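# Move desk items onto closet shelves, then close closet

## Task

Transfer every object currently on the desk onto the closet's shelves and close the closet completely. An object the robot is still gripping or touching at the end does not count, nor does anything that stays put only because the robot holds it. The robot must not fall or be left leaning. At the end, release everything and back away.

## Robot and tools

ROBOT. A Hello Robot Stretch 3: one arm on a two-wheeled base. The arm rides a vertical mast (lift) and telescopes out to the robot's RIGHT, so reaching forward means driving the base. The base is 0.33 m long by 0.34 m wide and cannot strafe. It pivots about the point midway between its drive wheels, 0.05 m behind the front edge. Stowed (arm in, wrist folded) it sweeps a 0.28 m radius circle when turning; an unfolded level wrist reaches beyond that.

FRAMES. Base frame: origin on the floor between the drive wheels, x forward, y left, z up. hand_pose is reported in this frame, at the point where closed fingertips meet. Odometry frame is the base frame where the scene started; heading is positive leftward, -3.142 to 3.142.

execute_actions takes "actions", a list run in order. Each action may hold "robot" (one command, a queue list of up to 8 commands and {"pause_s": s} waits of at most 15 s, or {"stop": true}), "steps" (1 to 450 control steps at 30 per second, default 1) and "until" (early exit, only alongside steps). {"steps": n} alone waits. An empty list just reports state and images. Any invalid value rejects the entire call and nothing runs.

A command can contain:
- "base": exactly one key. translate_m is a relative straight drive in metres from the current spot, positive forward, magnitude at most 1. rotate_rad is a relative turn in place in radians, positive counter-clockwise (left), magnitude at most 3.2. Both are offsets, counted from where the base is when the command begins.
- "joints": absolute targets by name; unnamed joints keep their goals. Ranges: lift_m 0 to 1.1 (arm height); arm_m 0 to 0.52 (extension); wrist_yaw_rad -1.345 to 4.42 (0 along the arm, positive swings toward the front, 3.0 folded over the base); wrist_pitch_rad -1.57 to 0.451 (negative tips fingers down); wrist_roll_rad -2.911 to 2.911; gripper_m -0.089 to 0.179 (larger is wider; real fingertip gap is 0.007 m smaller when nearly shut, 0.025 m smaller when wide); head_pan_rad -3.953 to 1.73 (positive left, -1.57 looks along the arm); head_tilt_rad -1.53 to 0.419 (negative down).
- "contact_limits": {"arm_m": effort %} from 1 to 100, the effort at which the arm halts; lower is gentler.
Base and joint motions start together and keep running across later actions. A new command overrides at once and discards the rest of an older queue. Queue items advance only after the previous item ended "done" (off_target also counts for base and gripper); otherwise the rest is dropped.

until: {"robot": {"status": "ended"}} fires when nothing is moving and no queue runs; use steps 450 with it to wait for completion. Fields can also be compared, e.g. "lift_m": [">", 0.3] or "base_status": ["!=", "moving"]. {"any": {"status": "ended"}} fires when any motion ends.

zoom_image: camera (head_camera, nav_camera or wrist_camera) and region [x0, y0, x1, y1] in pixels, at most 504x504. Head and nav cameras move with head pan/tilt; the wrist camera rides the gripper.

finished_scene: pass the scene number; irreversible. Only call once all motion has ended and the result is stable.

RESULTS. base_status shows progress as (travelled of goal). Statuses: moving, done, off_target (stuck away from goal, may still push), contact_stop (arm or lift pushed into something and went slack), time_out, stopped, not_commanded, torque_fault (wrist servo switched off for 10 s, limp, goals refused). joint_goals, joint_status, measured_speeds, motor_effort (percent, with peak in brackets; noisy and biased), refusals count, queue and queue_left appear. A robot.on_its_own line appears when the robot changed a goal itself, a joint is slack or off, a motor is loaded at rest, or base_tilt drifts 3 degrees or more. lidar_m gives 12 distances in 30 degree sectors counter-clockwise from straight ahead, in a plane 0.17 m above the floor. wrist_depth_mm and head_depth_mm are 7x7 median depth grids. Lines starting refused:, dropped: or replaced: explain failed or superseded goals.

SPEED. Full base speed (0.30 m/s, 1.9 rad/s) only with lift_m under 0.30, arm_m under 0.03 and wrist_yaw_rad above 2.54; otherwise 0.10 m/s and 0.63 rad/s.

GRIPPING. Close to a gripper_m below the object's width; to let go, open at least 0.02 above where the fingers made contact. Neither the reading nor done confirms a grasp; check the cameras. Over-squeezing trips a stall guard and can let the item slip; resend a different value to regrip.

SAFETY. Fold or unfold the wrist only with lift_m between 0.32 and 0.95, pitch -0.4 and roll near 0; once folded the lift may go to 0.25. With yaw below -0.4 keep pitch at -0.5 or lower. Pushing with the arm high (gripper above roughly 0.45 m) against something rigid can tip the robot, as can a repeat push after contact_stop, driving while holding or hooking a fixed object, or snagging furniture, especially reversing. If tilted: reverse the last move in small steps, free the gripper, and lower the lift to about 0.2 if needed. Avoid drops, slams and hard hits; loose objects may occasionally get nudged by outside forces. Before finishing, open the gripper, move clear of every object and the closet, and wait until nothing moves.

Each tool is called after ">>>" by a JSON object that holds its "name" and its "arguments", one argument or row to a line.

## Session

>>> {"name": "execute_actions", "arguments": {
  "actions": []
}}

Scene clock: 0.00 s.
robot.base_odometry: x=+0.000 y=+0.000 heading=+0.000 (m, m, rad; robot's odometry frame)
robot.turned_by_wheels: +0.000 (rad since the last result)
robot.turned_by_imu: +0.000 (rad since the last result)
robot.base_tilt: forward=-0.5 right=-1.7 (deg)
robot.lidar_m: 2.07 2.12 2.72 2.55 2.61 2.09 1.58 1.75 1.27 1.19 1.24 1.60
robot.head_depth_mm: 1977 2766 2719 2783 2752 2772 2327 / 1951 2711 2736 2709 2715 2786 2208 / 1981 2019 2011 2016 2012 2016 2023 / 1960 1989 2012 2010 1991 1987 2042 / 1857 1999 1999 1979 1996 1985 2012 / 1774 1956 1975 1982 1973 1971 1988 / 1784 1956 1996 1978 1984 1953 1954
robot.base_status: not_commanded
robot.joint_positions: lift_m=+0.573 arm_m=-0.003 wrist_yaw_rad=+2.901 wrist_pitch_rad=-0.568 wrist_roll_rad=+0.006 gripper_m=+0.037 head_pan_rad=+0.017 head_tilt_rad=+0.012
robot.joint_goals: lift_m=+0.573 arm_m=-0.003 wrist_yaw_rad=+2.901 wrist_pitch_rad=-0.568 wrist_roll_rad=+0.006 gripper_m=+0.037 head_pan_rad=+0.017 head_tilt_rad=+0.012
robot.joint_status: lift_m=not_commanded arm_m=not_commanded wrist_yaw_rad=not_commanded wrist_pitch_rad=not_commanded wrist_roll_rad=not_commanded gripper_m=not_commanded head_pan_rad=not_commanded head_tilt_rad=not_commanded
robot.measured_speeds: translate_m=+0.000 rotate_rad=+0.000 lift_m=+0.000 arm_m=+0.000 wrist_yaw_rad=+0.000 wrist_pitch_rad=+0.000 wrist_roll_rad=+0.000 head_pan_rad=+0.000 head_tilt_rad=+0.000
robot: refusals=0 queue=idle queue_left=0
robot.motor_effort: left_wheel=+0 right_wheel=-1 lift_m=+30 arm_m=+1 wrist_yaw_rad=-1 wrist_pitch_rad=+7 wrist_roll_rad=-1 gripper_m=+1 head_pan_rad=+1 head_tilt_rad=+1 (%)
robot.hand_pose: x=+0.0271 y=+0.0552 z=+0.5540 quat_wxyz=(+0.279, +0.699, +0.115, +0.648) (m; robot's base frame)
robot.wrist_depth_mm: - - - - - - - / - - - - - - - / - - - - - - - / - 976 - 963 994 994 998 / 858 863 880 849 814 822 823 / 741 743 - 728 721 734 730 / 647 656 - 663 640 647 646
pictures: head_camera (sideways: a quarter turn clockwise sets it upright), nav_camera (sideways: a quarter turn counterclockwise sets it upright), wrist_camera
Images, in order (width x height): head_camera 896x504, nav_camera 672x504, wrist_camera 644x364.

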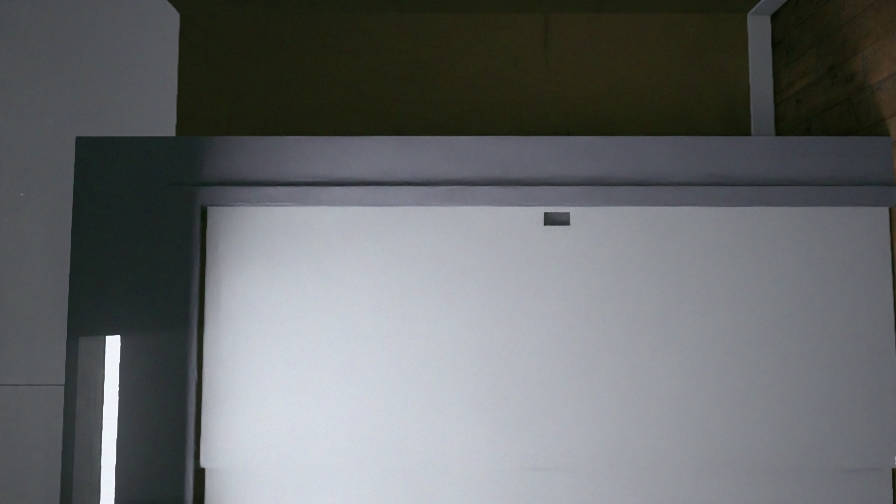

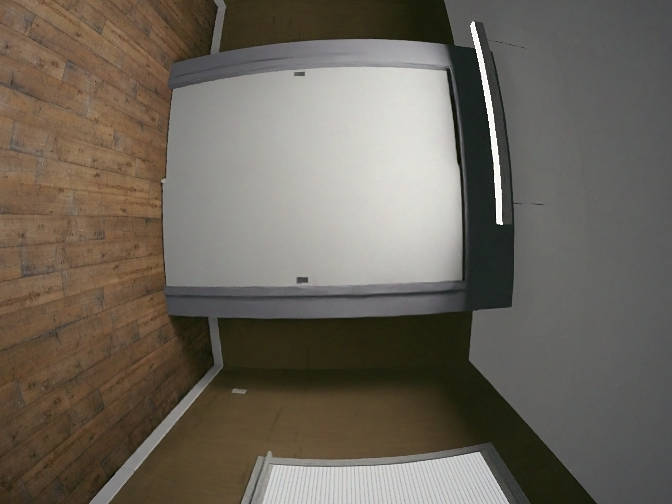

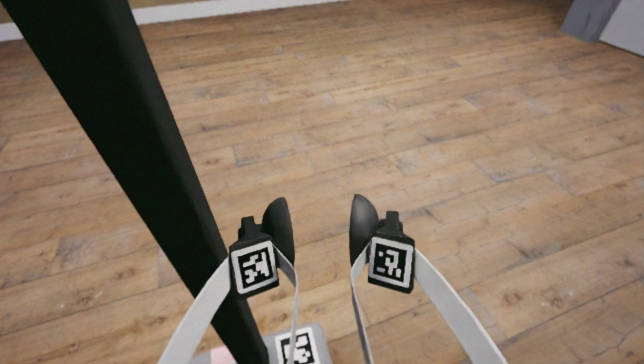

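>>> {"name": "execute_actions", "arguments": {
  "actions": [
    {"robot":{"joints":{"head_pan_rad":-1.6,"head_tilt_rad":-0.4}},"steps":90,"until":{"robot":{"status":"ended"}}}
  ]
}}

>>> {"name": "execute_actions", "arguments": {
  "actions": [
    {"robot":{"joints":{"head_pan_rad":-3.2,"head_tilt_rad":-0.4}},"steps":90,"until":{"robot":{"status":"ended"}}}
  ]
}}

>>> {"name": "execute_actions", "arguments": {
  "actions": [
    {"robot":{"joints":{"head_pan_rad":1.6,"head_tilt_rad":-0.4}},"steps":150,"until":{"robot":{"status":"ended"}}}
  ]
}}

Scene clock: 5.50 s.
robot.base_odometry: x=+0.000 y=+0.000 heading=+0.000 (m, m, rad; robot's odometry frame)
robot.turned_by_wheels: +0.000 (rad since the last result)
robot.turned_by_imu: +0.001 (rad since the last result)
robot.base_tilt: forward=-0.6 right=-1.8 (deg)
robot.lidar_m: 2.07 2.12 2.71 2.55 2.61 2.10 1.57 1.75 1.27 1.18 1.24 1.60
robot.head_depth_mm: 1043 1114 1207 1304 1414 1562 1421 / 1032 1105 1180 1279 1394 1521 1418 / 1018 1092 1168 1262 1378 1503 1421 / 1009 1072 1148 1237 1348 1471 1421 / 1003 1068 1150 1243 1345 1472 1418 / 999 1069 1145 1231 1342 1463 1405 / 991 1058 1131 1217 1313 1442 1414
robot.base_status: not_commanded
robot.joint_positions: lift_m=+0.573 arm_m=-0.003 wrist_yaw_rad=+2.901 wrist_pitch_rad=-0.568 wrist_roll_rad=+0.006 gripper_m=+0.037 head_pan_rad=-1.593 head_tilt_rad=-0.395
robot.joint_goals: lift_m=+0.573 arm_m=-0.003 wrist_yaw_rad=+2.901 wrist_pitch_rad=-0.568 wrist_roll_rad=+0.006 gripper_m=+0.037 head_pan_rad=-1.600 head_tilt_rad=-0.400
robot.joint_status: lift_m=not_commanded arm_m=not_commanded wrist_yaw_rad=not_commanded wrist_pitch_rad=not_commanded wrist_roll_rad=not_commanded gripper_m=not_commanded head_pan_rad=done head_tilt_rad=done
robot.measured_speeds: translate_m=+0.000 rotate_rad=+0.000 lift_m=+0.000 arm_m=+0.000 wrist_yaw_rad=+0.000 wrist_pitch_rad=+0.000 wrist_roll_rad=+0.000 head_pan_rad=+0.000 head_tilt_rad=+0.000
robot: refusals=0 queue=done queue_left=0
robot.motor_effort: left_wheel=+0(0) right_wheel=-1(1) lift_m=+31(30) arm_m=+0(0) wrist_yaw_rad=+0(1) wrist_pitch_rad=+7(7) wrist_roll_rad=+0(1) gripper_m=+0(0) head_pan_rad=-1(30) head_tilt_rad=-2(20) (%)
robot.hand_pose: x=+0.0271 y=+0.0552 z=+0.5540 quat_wxyz=(+0.279, +0.699, +0.115, +0.648) (m; robot's base frame)
robot.wrist_depth_mm: - - - - - - - / - - - - - - - / - - - - - - - / - - - - 968 955 933 / 826 841 844 838 839 802 813 / 736 732 - 744 708 741 728 / 660 666 - 651 659 650 640
pictures: head_camera (sideways: a quarter turn clockwise sets it upright), nav_camera (sideways: a quarter turn counterclockwise sets it upright), wrist_camera
Images, in order (width x height): head_camera 896x504, nav_camera 672x504, wrist_camera 644x364.

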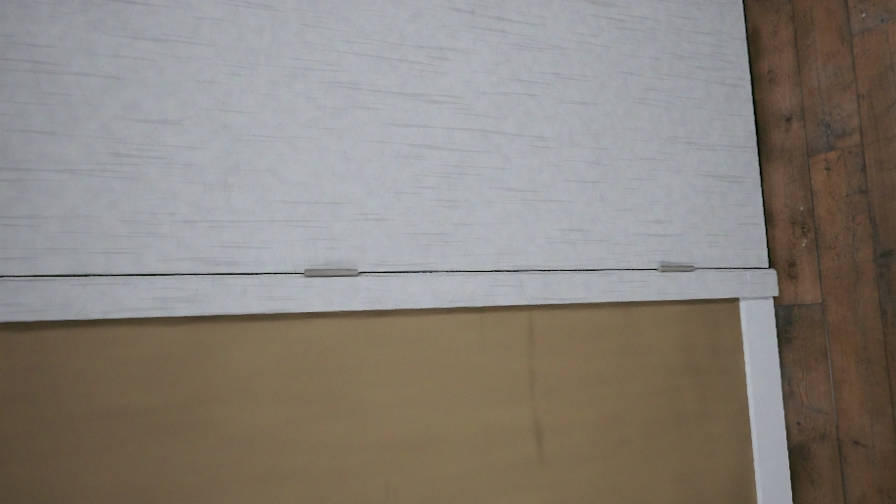

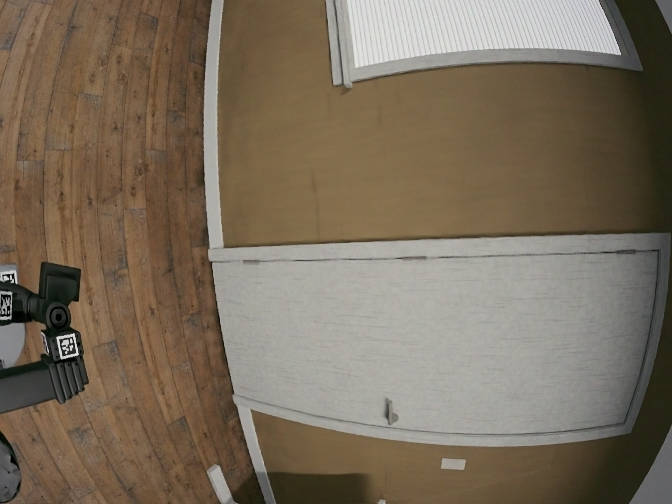

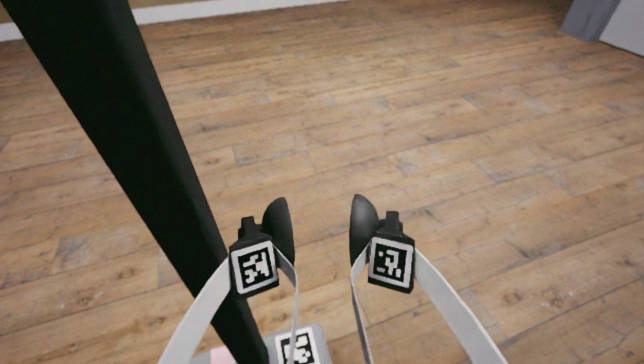

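Scene clock: 6.83 s.
robot.base_odometry: x=+0.000 y=+0.000 heading=+0.000 (m, m, rad; robot's odometry frame)
robot.turned_by_wheels: +0.000 (rad since the last result)
robot.turned_by_imu: +0.000 (rad since the last result)
robot.base_tilt: forward=-0.6 right=-1.7 (deg)
robot.lidar_m: 2.08 2.12 2.72 2.56 2.60 2.09 1.58 1.75 1.27 1.18 1.24 1.60
robot.head_depth_mm: 1767 1899 2041 2207 2266 1744 1413 / 1745 1859 1966 2155 2285 1744 1425 / 1734 1826 1559 2068 2068 1744 1412 / 1694 1808 1505 2123 2194 1742 1419 / 1671 1788 1559 2058 2172 1738 1418 / 1634 1757 1546 2028 2145 1734 1413 / 1599 1749 1543 1989 2109 1739 1421
robot.base_status: not_commanded
robot.joint_positions: lift_m=+0.573 arm_m=-0.003 wrist_yaw_rad=+2.901 wrist_pitch_rad=-0.568 wrist_roll_rad=+0.006 gripper_m=+0.037 head_pan_rad=-3.193 head_tilt_rad=-0.395
robot.joint_goals: lift_m=+0.573 arm_m=-0.003 wrist_yaw_rad=+2.901 wrist_pitch_rad=-0.568 wrist_roll_rad=+0.006 gripper_m=+0.037 head_pan_rad=-3.200 head_tilt_rad=-0.400
robot.joint_status: lift_m=not_commanded arm_m=not_commanded wrist_yaw_rad=not_commanded wrist_pitch_rad=not_commanded wrist_roll_rad=not_commanded gripper_m=not_commanded head_pan_rad=done head_tilt_rad=done
robot.measured_speeds: translate_m=+0.000 rotate_rad=+0.000 lift_m=+0.000 arm_m=+0.000 wrist_yaw_rad=+0.000 wrist_pitch_rad=+0.000 wrist_roll_rad=+0.000 head_pan_rad=+0.000 head_tilt_rad=+0.000
robot: refusals=0 queue=done queue_left=0
robot.motor_effort: left_wheel=+0(0) right_wheel=-1(1) lift_m=+30(31) arm_m=+0(0) wrist_yaw_rad=+0(1) wrist_pitch_rad=+7(7) wrist_roll_rad=+0(0) gripper_m=+0(0) head_pan_rad=-2(30) head_tilt_rad=-3(4) (%)
robot.hand_pose: x=+0.0271 y=+0.0552 z=+0.5540 quat_wxyz=(+0.279, +0.699, +0.115, +0.648) (m; robot's base frame)
robot.wrist_depth_mm: - - - - - - - / - - - - - - - / - - - - - - - / - 906 - 987 978 985 944 / 861 835 853 832 820 794 829 / 734 736 - 754 721 752 724 / 667 653 - 633 647 634 646
pictures: head_camera (sideways: a quarter turn clockwise sets it upright), nav_camera (sideways: a quarter turn counterclockwise sets it upright), wrist_camera
Images, in order (width x height): head_camera 896x504, nav_camera 672x504, wrist_camera 644x364.

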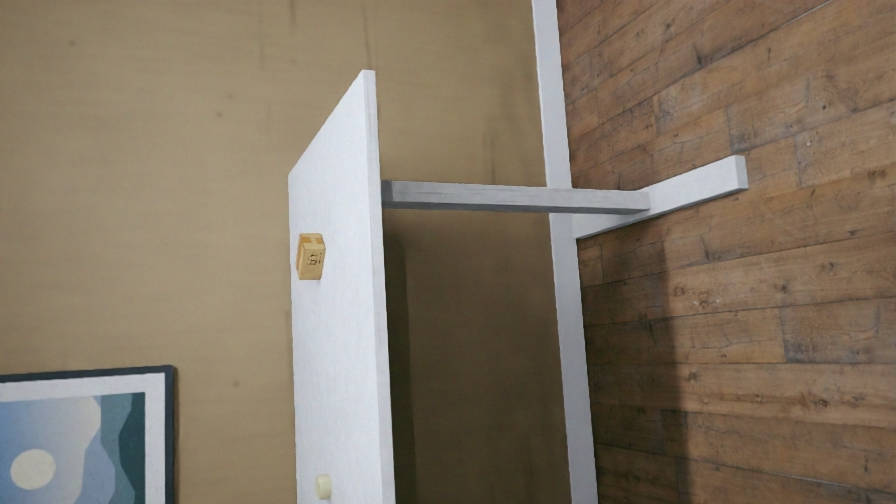

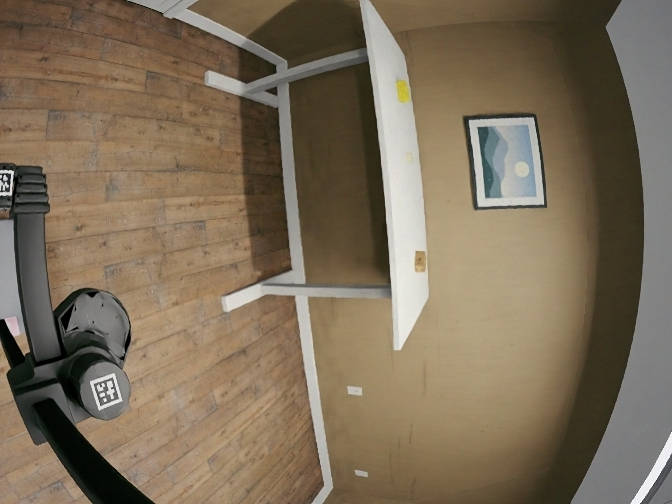

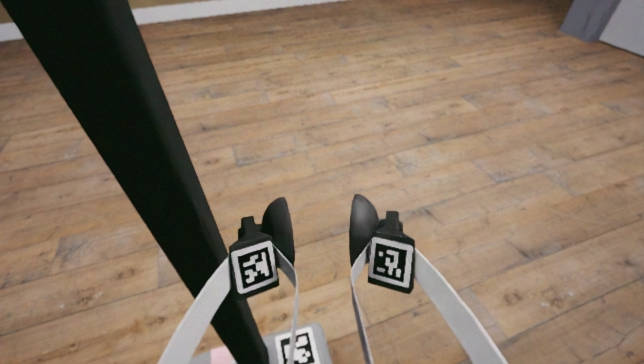

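Scene clock: 9.47 s.
robot.base_odometry: x=+0.000 y=+0.000 heading=+0.000 (m, m, rad; robot's odometry frame)
robot.turned_by_wheels: +0.000 (rad since the last result)
robot.turned_by_imu: +0.000 (rad since the last result)
robot.base_tilt: forward=-0.6 right=-1.7 (deg)
robot.lidar_m: 2.07 2.12 2.72 2.56 2.61 2.09 1.57 1.75 1.27 1.19 1.24 1.61
robot.head_depth_mm: 2205 2384 2545 2781 2264 1741 1411 / 2193 2349 2512 2708 2270 1752 1415 / 2191 2332 2508 2684 2247 1747 1408 / 2181 2299 2504 2666 2274 1756 1421 / 2138 2329 2460 2674 2274 1748 1417 / 2160 2276 2444 2631 2256 1745 1415 / 2107 2276 2432 2628 2257 1750 1417
robot.base_status: not_commanded
robot.joint_positions: lift_m=+0.573 arm_m=-0.003 wrist_yaw_rad=+2.901 wrist_pitch_rad=-0.568 wrist_roll_rad=+0.006 gripper_m=+0.037 head_pan_rad=+1.593 head_tilt_rad=-0.395
robot.joint_goals: lift_m=+0.573 arm_m=-0.003 wrist_yaw_rad=+2.901 wrist_pitch_rad=-0.568 wrist_roll_rad=+0.006 gripper_m=+0.037 head_pan_rad=+1.600 head_tilt_rad=-0.400
robot.joint_status: lift_m=not_commanded arm_m=not_commanded wrist_yaw_rad=not_commanded wrist_pitch_rad=not_commanded wrist_roll_rad=not_commanded gripper_m=not_commanded head_pan_rad=done head_tilt_rad=done
robot.measured_speeds: translate_m=+0.000 rotate_rad=+0.000 lift_m=+0.000 arm_m=+0.000 wrist_yaw_rad=+0.000 wrist_pitch_rad=+0.000 wrist_roll_rad=+0.000 head_pan_rad=+0.000 head_tilt_rad=+0.000
robot: refusals=0 queue=done queue_left=0
robot.motor_effort: left_wheel=+0(0) right_wheel=-1(1) lift_m=+31(30) arm_m=+1(1) wrist_yaw_rad=-1(1) wrist_pitch_rad=+7(8) wrist_roll_rad=+0(1) gripper_m=+1(0) head_pan_rad=+4(29) head_tilt_rad=-1(1) (%)
robot.hand_pose: x=+0.0271 y=+0.0552 z=+0.5540 quat_wxyz=(+0.279, +0.699, +0.115, +0.648) (m; robot's base frame)
robot.wrist_depth_mm: - - - - - - - / - - - - - - - / - - - - - - - / - 979 - 970 983 963 972 / 815 835 896 853 844 826 821 / 743 737 - 737 718 717 715 / 639 637 - 640 643 629 639
pictures: head_camera (sideways: a quarter turn clockwise sets it upright), nav_camera (sideways: a quarter turn counterclockwise sets it upright), wrist_camera
Images, in order (width x height): head_camera 896x504, nav_camera 672x504, wrist_camera 644x364.

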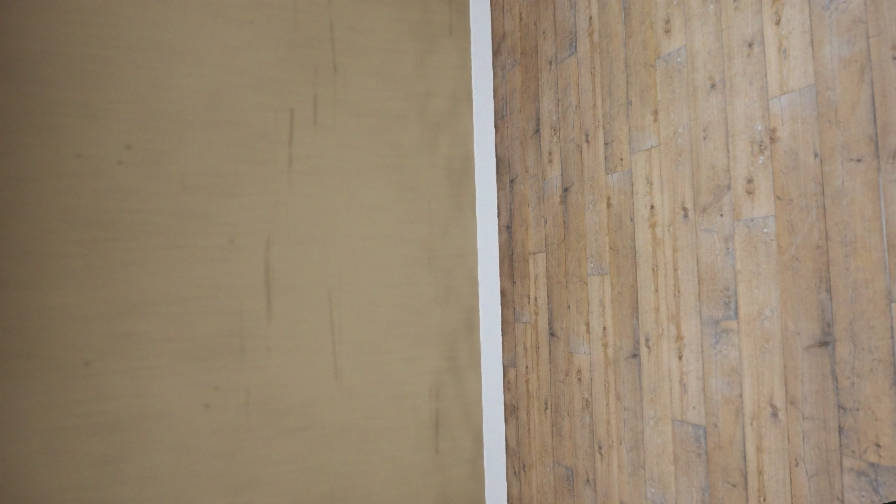

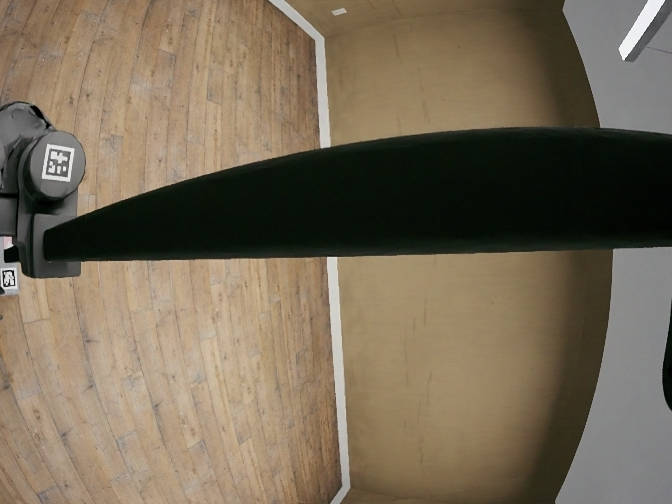

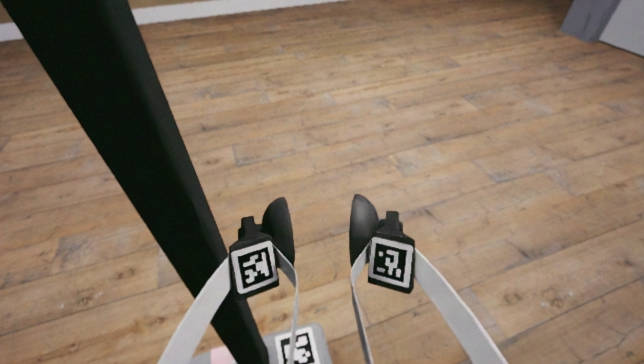

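>>> {"name": "execute_actions", "arguments": {
  "actions": [
    {"robot":[{"joints":{"wrist_pitch_rad":-0.4,"wrist_yaw_rad":3.0,"arm_m":0,"head_pan_rad":-1.57,"head_tilt_rad":-0.2}},{"joints":{"lift_m":0.25}},{"base":{"translate_m":1.0}},{"base":{"translate_m":0.4}},{"base":{"rotate_rad":1.571}},{"joints":{"lift_m":0.9}},{"joints":{"wrist_yaw_rad":0,"gripper_m":0.0}},{"joints":{"wrist_pitch_rad":0}}],"steps":450,"until":{"robot":{"status":"ended"}}},
    {"steps":450,"until":{"robot":{"status":"ended"}}}
  ]
}}

Scene clock: 43.83 s.
robot.base_odometry: x=+1.400 y=+0.000 heading=+1.571 (m, m, rad; robot's odometry frame)
robot.turned_by_wheels: +1.571 (rad since the last result)
robot.turned_by_imu: +1.589 (rad since the last result)
robot.base_tilt: forward=-0.5 right=-1.8 (deg)
robot.lidar_m: 2.65 2.72 3.56 3.37 1.70 1.18 1.12 1.14 0.69 0.68 0.70 0.97
robot.head_depth_mm: 564 585 611 634 668 704 740 / 584 609 631 656 683 708 736 / 580 602 628 657 680 715 747 / 577 601 622 650 677 708 749 / 573 594 618 645 673 701 737 / 569 591 613 638 666 696 727 / 564 585 609 633 659 689 720
robot.base_status: done (rotate_rad +1.5708 of +1.5710)
robot.joint_positions: lift_m=+0.900 arm_m=+0.000 wrist_yaw_rad=+0.003 wrist_pitch_rad=-0.022 wrist_roll_rad=+0.006 gripper_m=+0.000 head_pan_rad=-1.563 head_tilt_rad=-0.210
robot.joint_goals: lift_m=+0.900 arm_m=+0.000 wrist_yaw_rad=+0.000 wrist_pitch_rad=+0.000 wrist_roll_rad=+0.006 gripper_m=+0.000 head_pan_rad=-1.570 head_tilt_rad=-0.200
robot.joint_status: lift_m=done arm_m=done wrist_yaw_rad=done wrist_pitch_rad=done wrist_roll_rad=not_commanded gripper_m=done head_pan_rad=done head_tilt_rad=done
robot.measured_speeds: translate_m=+0.000 rotate_rad=+0.000 lift_m=+0.000 arm_m=+0.000 wrist_yaw_rad=+0.000 wrist_pitch_rad=+0.000 wrist_roll_rad=+0.000 head_pan_rad=+0.000 head_tilt_rad=+0.000
robot: refusals=0 queue=done queue_left=0
robot.motor_effort: left_wheel=-4(10) right_wheel=+3(14) lift_m=+42(37) arm_m=+3(3) wrist_yaw_rad=-2(0) wrist_pitch_rad=+13(13) wrist_roll_rad=+0(0) gripper_m=-3(96) head_pan_rad=-2(28) head_tilt_rad=+4(14) (%)
robot.hand_pose: x=-0.0208 y=-0.4003 z=+1.0085 quat_wxyz=(+0.705, +0.009, -0.709, -0.007) (m; robot's base frame)
robot.wrist_depth_mm: 381 384 400 403 398 403 - / 391 405 408 413 414 413 - / 402 414 425 431 433 430 - / 422 431 435 442 458 447 - / 428 447 451 - 466 467 - / 447 459 467 479 454 482 - / 472 474 488 503 502 503 -
pictures: head_camera (sideways: a quarter turn clockwise sets it upright), nav_camera (sideways: a quarter turn counterclockwise sets it upright), wrist_camera
Images, in order (width x height): head_camera 896x504, nav_camera 672x504, wrist_camera 644x364.

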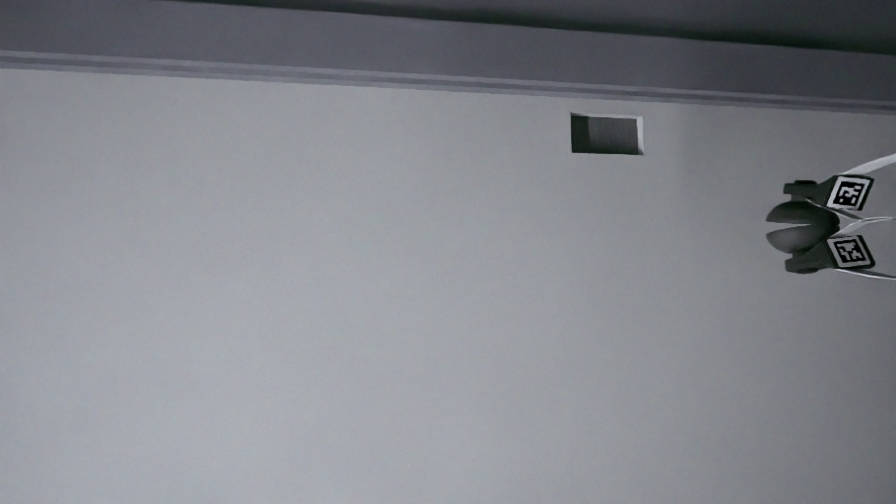

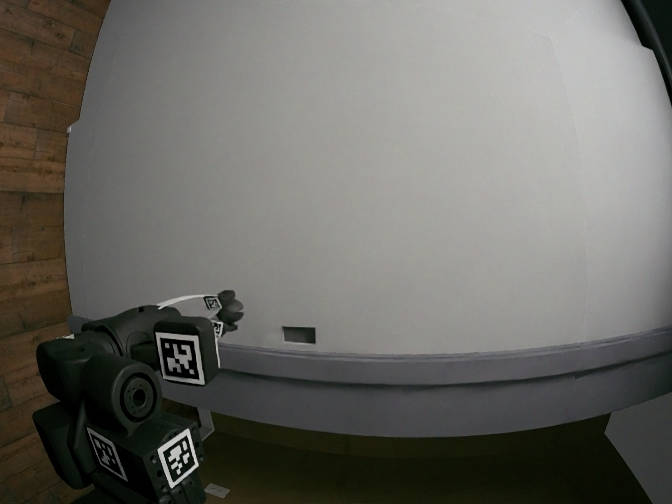

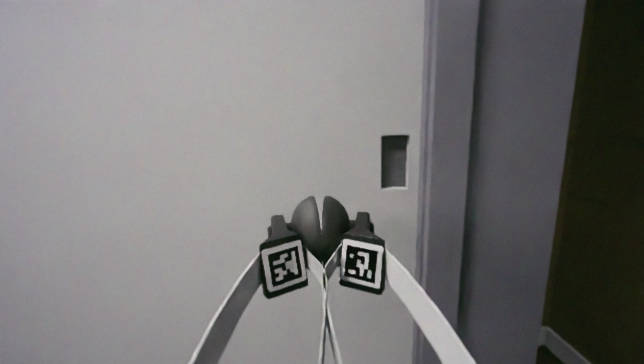

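>>> {"name": "execute_actions", "arguments": {
  "actions": [
    {"robot":[{"base":{"translate_m":-0.10},"joints":{"wrist_roll_rad":1.57,"arm_m":0.15,"head_tilt_rad":-0.45}}],"steps":200,"until":{"robot":{"status":"ended"}}}
  ]
}}

Scene clock: 51.33 s.
robot.base_odometry: x=+1.400 y=-0.100 heading=+1.571 (m, m, rad; robot's odometry frame)
robot.turned_by_wheels: +0.000 (rad since the last result)
robot.turned_by_imu: +0.000 (rad since the last result)
robot.base_tilt: forward=-0.5 right=-1.7 (deg)
robot.lidar_m: 2.75 2.81 3.58 2.99 1.54 1.07 1.02 1.04 0.71 0.66 0.70 0.92
robot.head_depth_mm: 557 599 650 714 - - 1338 / 547 590 646 702 - - 1000 / 549 590 642 695 732 - 968 / 560 600 652 708 764 - 983 / 556 599 647 706 772 860 965 / 551 593 641 700 766 847 953 / 545 586 635 693 759 839 944
robot.base_status: done (translate_m -0.1000 of -0.1000)
robot.joint_positions: lift_m=+0.900 arm_m=+0.150 wrist_yaw_rad=+0.002 wrist_pitch_rad=-0.021 wrist_roll_rad=+1.567 gripper_m=+0.000 head_pan_rad=-1.563 head_tilt_rad=-0.444
robot.joint_goals: lift_m=+0.900 arm_m=+0.150 wrist_yaw_rad=+0.000 wrist_pitch_rad=+0.000 wrist_roll_rad=+1.570 gripper_m=+0.000 head_pan_rad=-1.570 head_tilt_rad=-0.450
robot.joint_status: lift_m=done arm_m=done wrist_yaw_rad=done wrist_pitch_rad=done wrist_roll_rad=done gripper_m=done head_pan_rad=done head_tilt_rad=done
robot.measured_speeds: translate_m=+0.000 rotate_rad=+0.000 lift_m=+0.000 arm_m=+0.000 wrist_yaw_rad=+0.000 wrist_pitch_rad=+0.000 wrist_roll_rad=+0.000 head_pan_rad=+0.000 head_tilt_rad=+0.000
robot: refusals=0 queue=done queue_left=0
robot.motor_effort: left_wheel=-3(10) right_wheel=+3(5) lift_m=+42(42) arm_m=+3(1) wrist_yaw_rad=-2(2) wrist_pitch_rad=+12(13) wrist_roll_rad=+1(1) gripper_m=-3(2) head_pan_rad=-2(2) head_tilt_rad=-2(16) (%)
robot.hand_pose: x=-0.0209 y=-0.5503 z=+1.0086 quat_wxyz=(+0.002, +0.001, -1.000, -0.011) (m; robot's base frame)
robot.wrist_depth_mm: 253 257 258 261 265 267 268 / 249 251 255 256 262 263 264 / 254 257 273 274 298 297 304 / 292 291 298 307 303 308 311 / 298 302 305 - 311 318 322 / 305 313 311 319 325 327 331 / 315 318 324 327 333 329 340
pictures: head_camera (sideways: a quarter turn clockwise sets it upright), nav_camera (sideways: a quarter turn counterclockwise sets it upright), wrist_camera
Images, in order (width x height): head_camera 896x504, nav_camera 672x504, wrist_camera 644x364.

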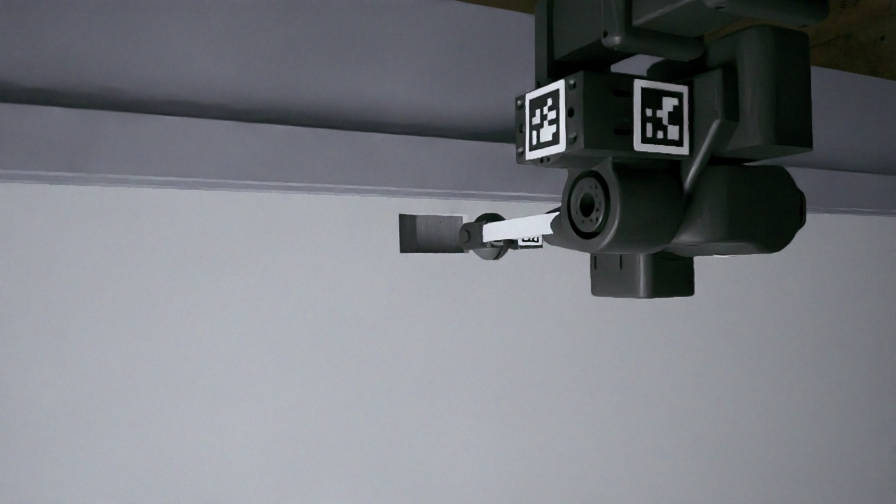

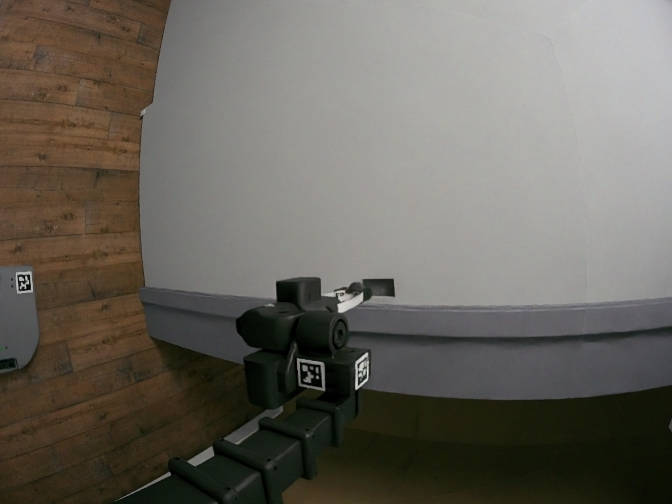

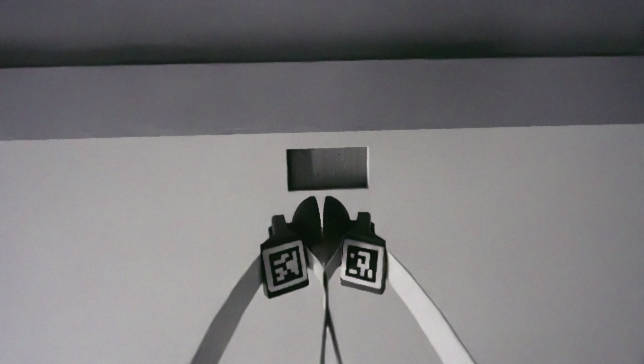

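>>> {"name": "execute_actions", "arguments": {
  "actions": [
    {"robot":{"joints":{"arm_m":0.23},"contact_limits":{"arm_m":15}},"steps":100,"until":{"robot":{"status":"ended"}}}
  ]
}}

Scene clock: 56.13 s.
robot.base_odometry: x=+1.400 y=-0.100 heading=+1.571 (m, m, rad; robot's odometry frame)
robot.turned_by_wheels: +0.000 (rad since the last result)
robot.turned_by_imu: +0.001 (rad since the last result)
robot.base_tilt: forward=-0.6 right=-1.7 (deg)
robot.lidar_m: 2.76 2.82 3.55 2.98 1.55 1.08 1.02 1.04 0.71 0.67 0.70 0.92
robot.head_depth_mm: 558 599 652 704 - 884 1341 / 545 591 644 689 - 882 975 / 549 592 640 678 - 861 953 / 559 600 651 709 - 879 979 / 553 597 642 705 773 860 969 / 551 592 643 695 767 851 953 / 548 588 637 693 754 846 945
robot.base_status: done (translate_m -0.1000 of -0.1000)
robot.joint_positions: lift_m=+0.900 arm_m=+0.230 wrist_yaw_rad=+0.002 wrist_pitch_rad=-0.021 wrist_roll_rad=+1.567 gripper_m=+0.000 head_pan_rad=-1.563 head_tilt_rad=-0.444
robot.joint_goals: lift_m=+0.900 arm_m=+0.230 wrist_yaw_rad=+0.000 wrist_pitch_rad=+0.000 wrist_roll_rad=+1.570 gripper_m=+0.000 head_pan_rad=-1.570 head_tilt_rad=-0.450
robot.joint_status: lift_m=done arm_m=done wrist_yaw_rad=done wrist_pitch_rad=done wrist_roll_rad=done gripper_m=done head_pan_rad=done head_tilt_rad=done
robot.measured_speeds: translate_m=+0.000 rotate_rad=+0.000 lift_m=+0.000 arm_m=+0.000 wrist_yaw_rad=+0.000 wrist_pitch_rad=+0.000 wrist_roll_rad=+0.000 head_pan_rad=+0.000 head_tilt_rad=+0.000
robot: refusals=0 queue=done queue_left=0
robot.motor_effort: left_wheel=-3(4) right_wheel=+3(3) lift_m=+42(42) arm_m=+4(2) wrist_yaw_rad=-2(2) wrist_pitch_rad=+12(12) wrist_roll_rad=+0(0) gripper_m=-2(2) head_pan_rad=-2(2) head_tilt_rad=-1(3) (%)
robot.contact_limits: arm_m 15 (drawing in: default 15, maximum 25; extending or still: default 22, maximum 35)
robot.hand_pose: x=-0.0209 y=-0.6303 z=+1.0086 quat_wxyz=(+0.002, +0.001, -1.000, -0.011) (m; robot's base frame)
robot.wrist_depth_mm: 181 182 184 187 189 191 192 / 173 175 178 179 181 184 185 / 179 180 181 184 187 201 204 / 212 215 217 232 223 225 227 / 219 221 226 - 227 231 234 / 224 227 228 234 236 239 239 / 229 235 237 238 243 245 250
pictures: head_camera (sideways: a quarter turn clockwise sets it upright), nav_camera (sideways: a quarter turn counterclockwise sets it upright), wrist_camera
Images, in order (width x height): head_camera 896x504, nav_camera 672x504, wrist_camera 644x364.

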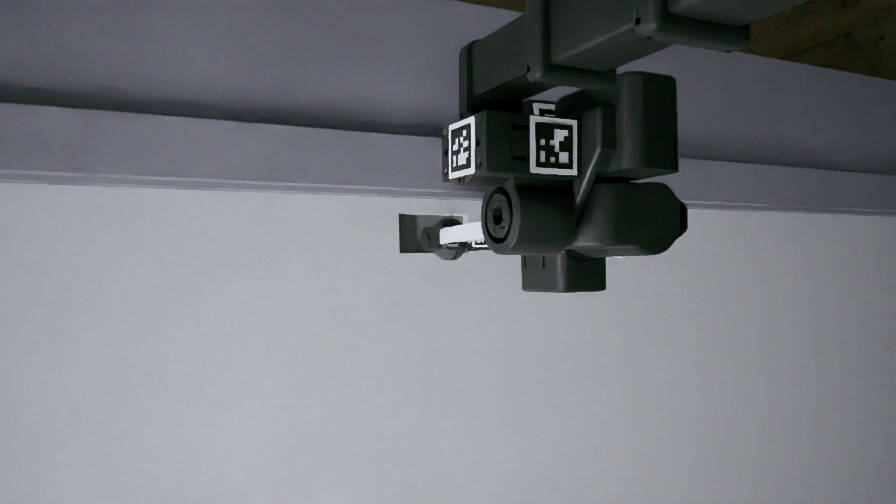

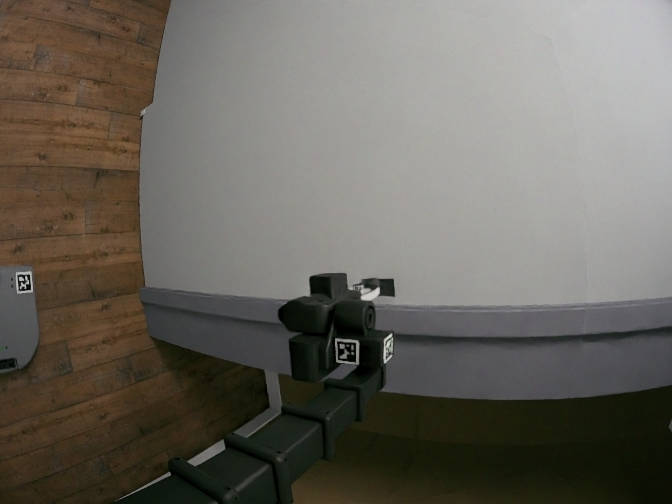

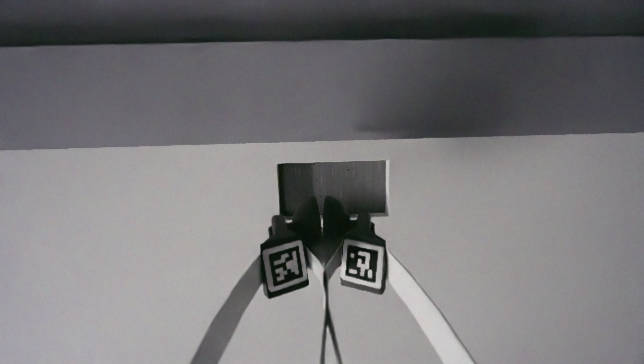

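>>> {"name": "execute_actions", "arguments": {
  "actions": [
    {"robot":[{"base":{"translate_m":-0.008}},{"joints":{"arm_m":0.31},"contact_limits":{"arm_m":12}}],"steps":150,"until":{"robot":{"status":"ended"}}}
  ]
}}

Scene clock: 61.60 s.
robot.base_odometry: x=+1.400 y=-0.108 heading=+1.571 (m, m, rad; robot's odometry frame)
robot.turned_by_wheels: +0.000 (rad since the last result)
robot.turned_by_imu: -0.001 (rad since the last result)
robot.base_tilt: forward=-0.7 right=-2.1 (deg)
robot.lidar_m: 2.76 2.82 3.58 2.97 1.54 1.07 1.01 1.03 0.71 0.67 0.71 0.93
robot.head_depth_mm: 565 610 661 715 - 1519 1357 / 559 602 654 692 811 878 986 / 551 591 640 - 794 858 958 / 566 612 662 712 809 876 988 / 564 606 656 715 782 872 978 / 557 605 653 708 778 858 960 / 555 598 644 701 770 848 954
robot.base_status: done (translate_m -0.0080 of -0.0080)
robot.joint_positions: lift_m=+0.900 arm_m=+0.288 wrist_yaw_rad=+0.012 wrist_pitch_rad=-0.033 wrist_roll_rad=+1.568 gripper_m=+0.000 head_pan_rad=-1.564 head_tilt_rad=-0.446
robot.joint_goals: lift_m=+0.900 arm_m=+0.288 wrist_yaw_rad=+0.000 wrist_pitch_rad=+0.000 wrist_roll_rad=+1.570 gripper_m=+0.000 head_pan_rad=-1.570 head_tilt_rad=-0.450
robot.joint_status: lift_m=done arm_m=contact_stop wrist_yaw_rad=done wrist_pitch_rad=done wrist_roll_rad=done gripper_m=done head_pan_rad=done head_tilt_rad=done
robot.measured_speeds: translate_m=+0.000 rotate_rad=+0.001 lift_m=+0.000 arm_m=-0.001 wrist_yaw_rad=+0.040 wrist_pitch_rad=-0.024 wrist_roll_rad=+0.000 head_pan_rad=+0.000 head_tilt_rad=-0.048
robot: refusals=0 queue=dropped queue_left=0
robot.on_its_own: arm_m is slack since a contact_stop, until your next command for it (your +0.310 is given up)
robot.motor_effort: left_wheel=-1(8) right_wheel=-1(6) lift_m=+42(42) arm_m=+4(13) wrist_yaw_rad=-9(9) wrist_pitch_rad=+21(22) wrist_roll_rad=+0(0) gripper_m=-3(4) head_pan_rad=-2(2) head_tilt_rad=-1(3) (%)
robot.contact_limits: arm_m 12 (drawing in: default 15, maximum 25; extending or still: default 22, maximum 35)
robot.hand_pose: x=-0.0183 y=-0.6881 z=+1.0054 quat_wxyz=(+0.002, +0.006, -1.000, -0.017) (m; robot's base frame)
robot.wrist_depth_mm: 134 136 137 139 140 142 144 / 126 127 128 130 132 133 135 / 129 130 132 134 135 137 140 / 147 165 167 170 173 175 177 / 169 171 174 - 180 180 183 / 174 175 178 183 183 187 189 / 179 182 185 187 190 191 196
pictures: head_camera (sideways: a quarter turn clockwise sets it upright), nav_camera (sideways: a quarter turn counterclockwise sets it upright), wrist_camera
Images, in order (width x height): head_camera 896x504, nav_camera 672x504, wrist_camera 644x364.

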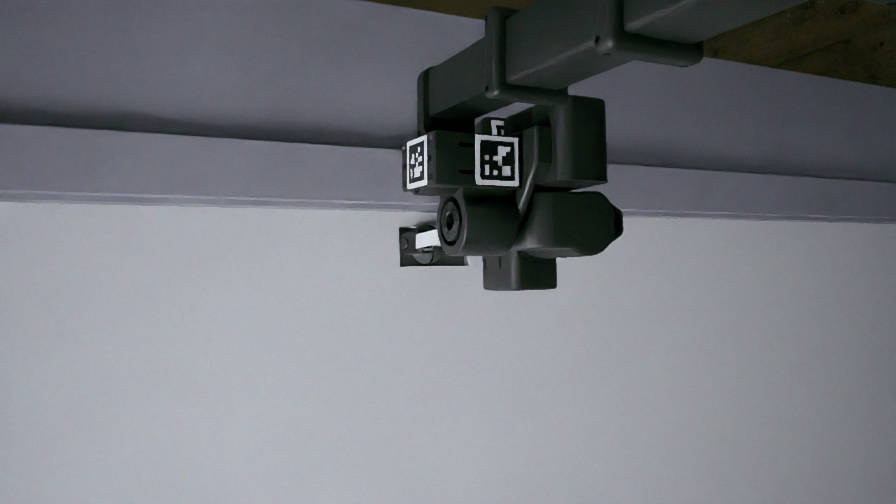

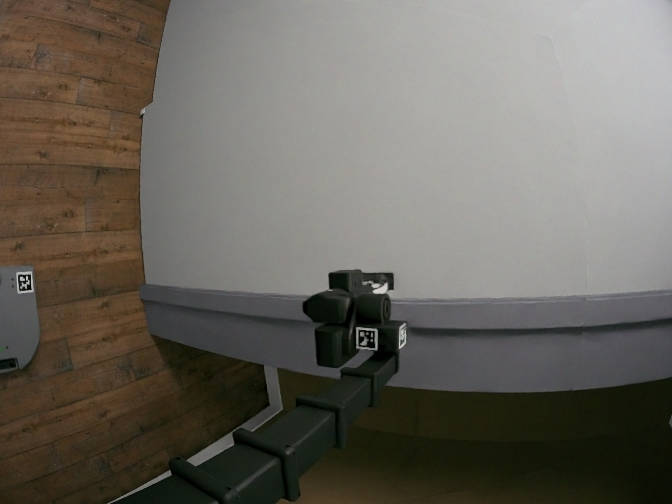

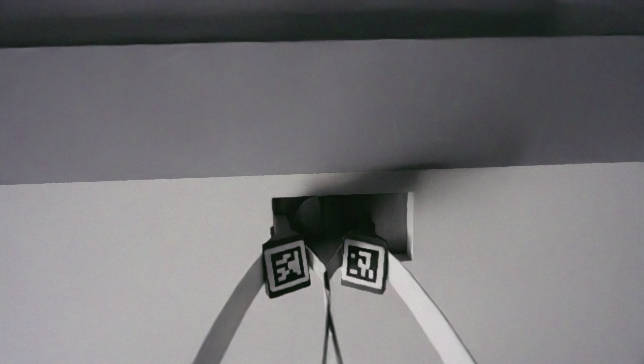

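Seems in. Hold the arm and drive forward.

>>> {"name": "execute_actions", "arguments": {
  "actions": [
    {"robot":[{"joints":{"arm_m":0.283}},{"base":{"translate_m":0.15}}],"steps":150,"until":{"robot":{"status":"ended"}}}
  ]
}}

Scene clock: 66.60 s.
robot.base_odometry: x=+1.400 y=+0.042 heading=+1.571 (m, m, rad; robot's odometry frame)
robot.turned_by_wheels: +0.000 (rad since the last result)
robot.turned_by_imu: -0.123 (rad since the last result)
robot.base_tilt: forward=-0.6 right=-1.7 (deg)
robot.lidar_m: 1.50 2.65 3.19 2.98 2.00 1.26 1.14 1.14 0.73 0.67 0.68 0.82
robot.head_depth_mm: 574 621 675 732 - 952 1335 / 553 596 650 688 830 893 1017 / 578 625 669 - - 886 997 / 557 602 653 693 804 869 980 / 545 589 637 691 764 842 951 / 538 578 623 676 742 819 920 / 527 565 611 661 725 797 893
robot.base_status: done (translate_m +0.1500 of +0.1500)
robot.joint_positions: lift_m=+0.900 arm_m=+0.282 wrist_yaw_rad=-0.055 wrist_pitch_rad=-0.021 wrist_roll_rad=+1.568 gripper_m=+0.000 head_pan_rad=-1.564 head_tilt_rad=-0.446
robot.joint_goals: lift_m=+0.900 arm_m=+0.283 wrist_yaw_rad=-0.055 wrist_pitch_rad=+0.000 wrist_roll_rad=+1.570 gripper_m=+0.000 head_pan_rad=-1.570 head_tilt_rad=-0.450
robot.joint_status: lift_m=done arm_m=done wrist_yaw_rad=done wrist_pitch_rad=done wrist_roll_rad=done gripper_m=done head_pan_rad=done head_tilt_rad=done
robot.measured_speeds: translate_m=+0.000 rotate_rad=+0.000 lift_m=+0.000 arm_m=+0.000 wrist_yaw_rad=+0.000 wrist_pitch_rad=+0.000 wrist_roll_rad=+0.000 head_pan_rad=+0.000 head_tilt_rad=+0.000
robot: refusals=0 queue=done queue_left=0
robot.on_its_own: wrist_yaw_rad is held at -0.055, not at your +0.000, by its stall guard, which is not easing now
robot.motor_effort: left_wheel=+2(19) right_wheel=-4(33) lift_m=+41(42) arm_m=+6(8) wrist_yaw_rad=-1(35) wrist_pitch_rad=+12(18) wrist_roll_rad=+0(0) gripper_m=-2(4) head_pan_rad=-2(2) head_tilt_rad=-1(2) (%)
robot.hand_pose: x=-0.0354 y=-0.6825 z=+1.0084 quat_wxyz=(+0.002, -0.027, -1.000, -0.011) (m; robot's base frame)
robot.wrist_depth_mm: 141 141 143 144 146 147 149 / 140 140 142 144 146 147 149 / 198 204 215 227 240 255 271 / 169 171 173 184 175 178 181 / 170 170 173 - 176 178 180 / 169 170 173 174 176 178 179 / 169 170 172 174 174 177 178
pictures: head_camera (sideways: a quarter turn clockwise sets it upright), nav_camera (sideways: a quarter turn counterclockwise sets it upright), wrist_camera
Images, in order (width x height): head_camera 896x504, nav_camera 672x504, wrist_camera 644x364.

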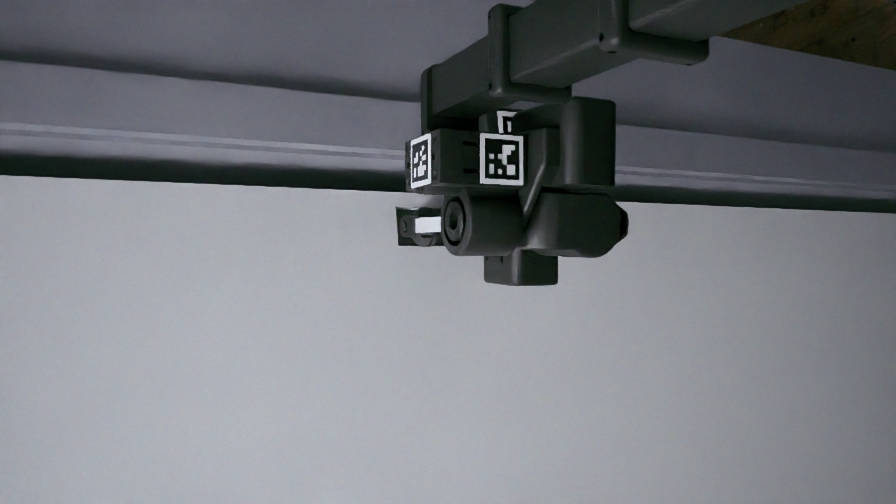

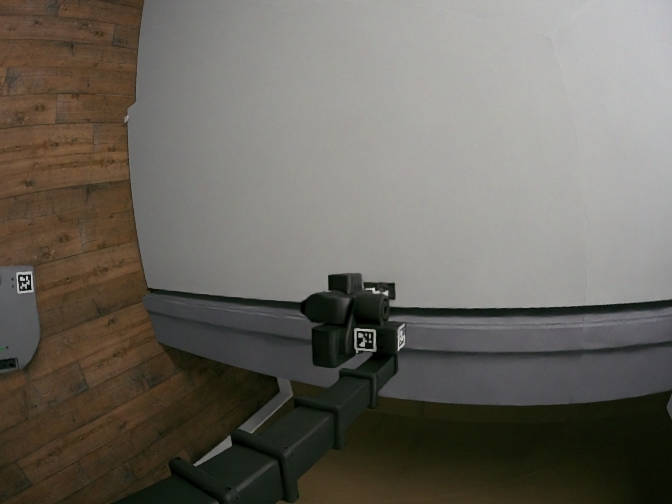

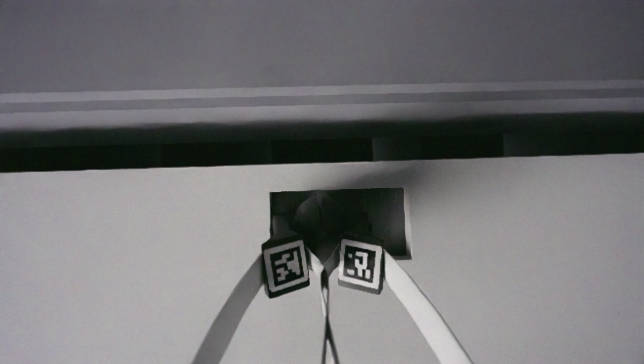

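>>> {"name": "execute_actions", "arguments": {
  "actions": [
    {"robot":[{"base":{"rotate_rad":0.12}},{"base":{"translate_m":0.1}}],"steps":150,"until":{"robot":{"status":"ended"}}}
  ]
}}

Scene clock: 76.00 s.
robot.base_odometry: x=+1.388 y=+0.141 heading=+1.691 (m, m, rad; robot's odometry frame)
robot.turned_by_wheels: +0.120 (rad since the last result)
robot.turned_by_imu: -0.045 (rad since the last result)
robot.base_tilt: forward=-0.5 right=-1.8 (deg)
robot.lidar_m: 1.35 2.57 3.01 2.99 2.30 1.38 1.21 1.21 0.72 0.66 0.66 0.78
robot.head_depth_mm: 564 613 672 735 - 947 1189 / 593 620 666 692 821 883 1014 / 561 606 663 - - 908 1009 / 548 592 640 688 777 856 969 / 536 577 625 680 746 826 924 / 525 564 609 661 723 796 892 / 512 550 594 643 703 776 859
robot.base_status: done (translate_m +0.1000 of +0.1000)
robot.joint_positions: lift_m=+0.900 arm_m=+0.283 wrist_yaw_rad=-0.171 wrist_pitch_rad=-0.021 wrist_roll_rad=+1.568 gripper_m=+0.000 head_pan_rad=-1.564 head_tilt_rad=-0.446
robot.joint_goals: lift_m=+0.900 arm_m=+0.283 wrist_yaw_rad=-0.173 wrist_pitch_rad=+0.000 wrist_roll_rad=+1.570 gripper_m=+0.000 head_pan_rad=-1.570 head_tilt_rad=-0.450
robot.joint_status: lift_m=done arm_m=done wrist_yaw_rad=done wrist_pitch_rad=done wrist_roll_rad=done gripper_m=done head_pan_rad=done head_tilt_rad=done
robot.measured_speeds: translate_m=+0.000 rotate_rad=+0.000 lift_m=+0.000 arm_m=+0.000 wrist_yaw_rad=+0.000 wrist_pitch_rad=+0.000 wrist_roll_rad=+0.000 head_pan_rad=+0.000 head_tilt_rad=+0.000
robot: refusals=0 queue=done queue_left=0
robot.on_its_own: wrist_yaw_rad is held at -0.173, not at your +0.000, by its stall guard, which is not easing now
robot.motor_effort: left_wheel=+2(20) right_wheel=-3(30) lift_m=+41(41) arm_m=+4(6) wrist_yaw_rad=-2(33) wrist_pitch_rad=+13(13) wrist_roll_rad=+0(0) gripper_m=-3(3) head_pan_rad=-1(2) head_tilt_rad=-2(2) (%)
robot.hand_pose: x=-0.0648 y=-0.6796 z=+1.0085 quat_wxyz=(+0.001, -0.085, -0.996, -0.011) (m; robot's base frame)
robot.wrist_depth_mm: 159 159 161 163 164 167 167 / 161 164 168 171 174 176 177 / 218 223 232 237 246 255 262 / 330 178 179 181 181 184 186 / 170 173 173 - 178 178 180 / 167 169 168 169 172 173 175 / 162 163 165 166 167 168 169
pictures: head_camera (sideways: a quarter turn clockwise sets it upright), nav_camera (sideways: a quarter turn counterclockwise sets it upright), wrist_camera
Images, in order (width x height): head_camera 896x504, nav_camera 672x504, wrist_camera 644x364.

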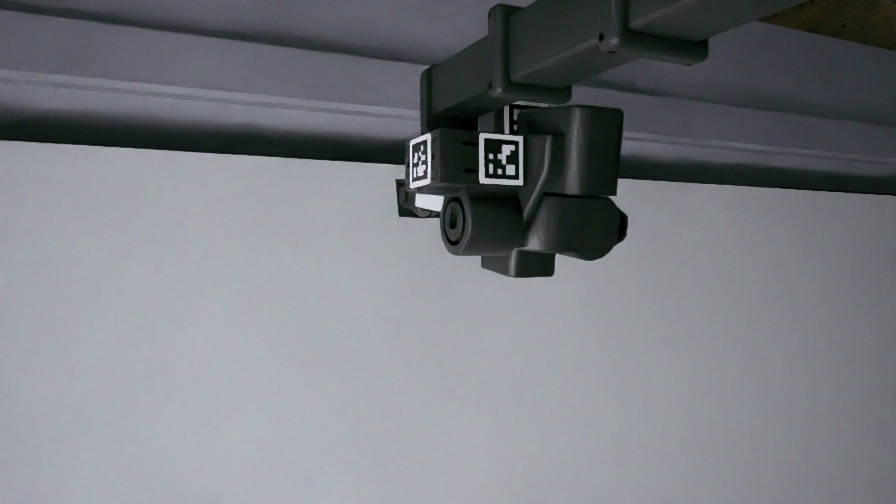

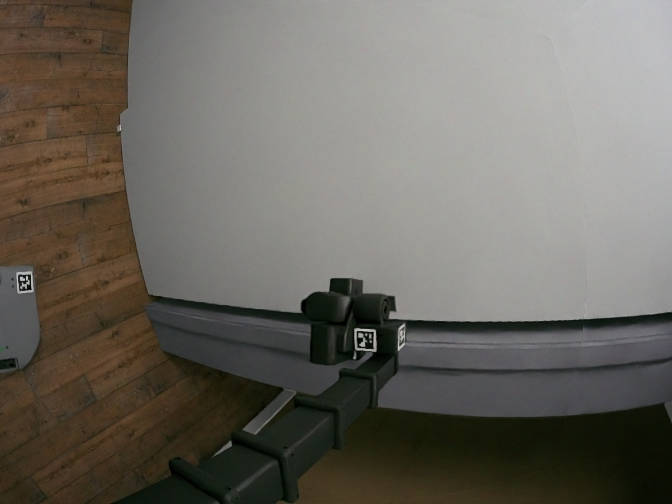

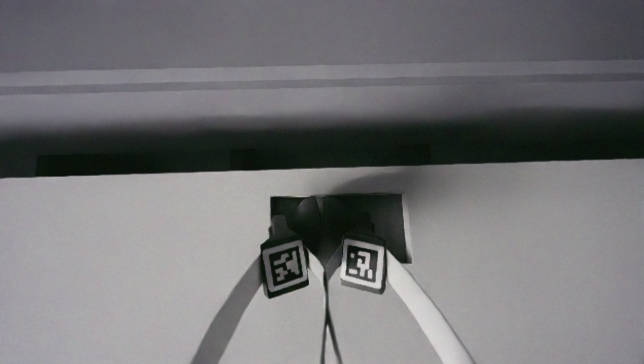

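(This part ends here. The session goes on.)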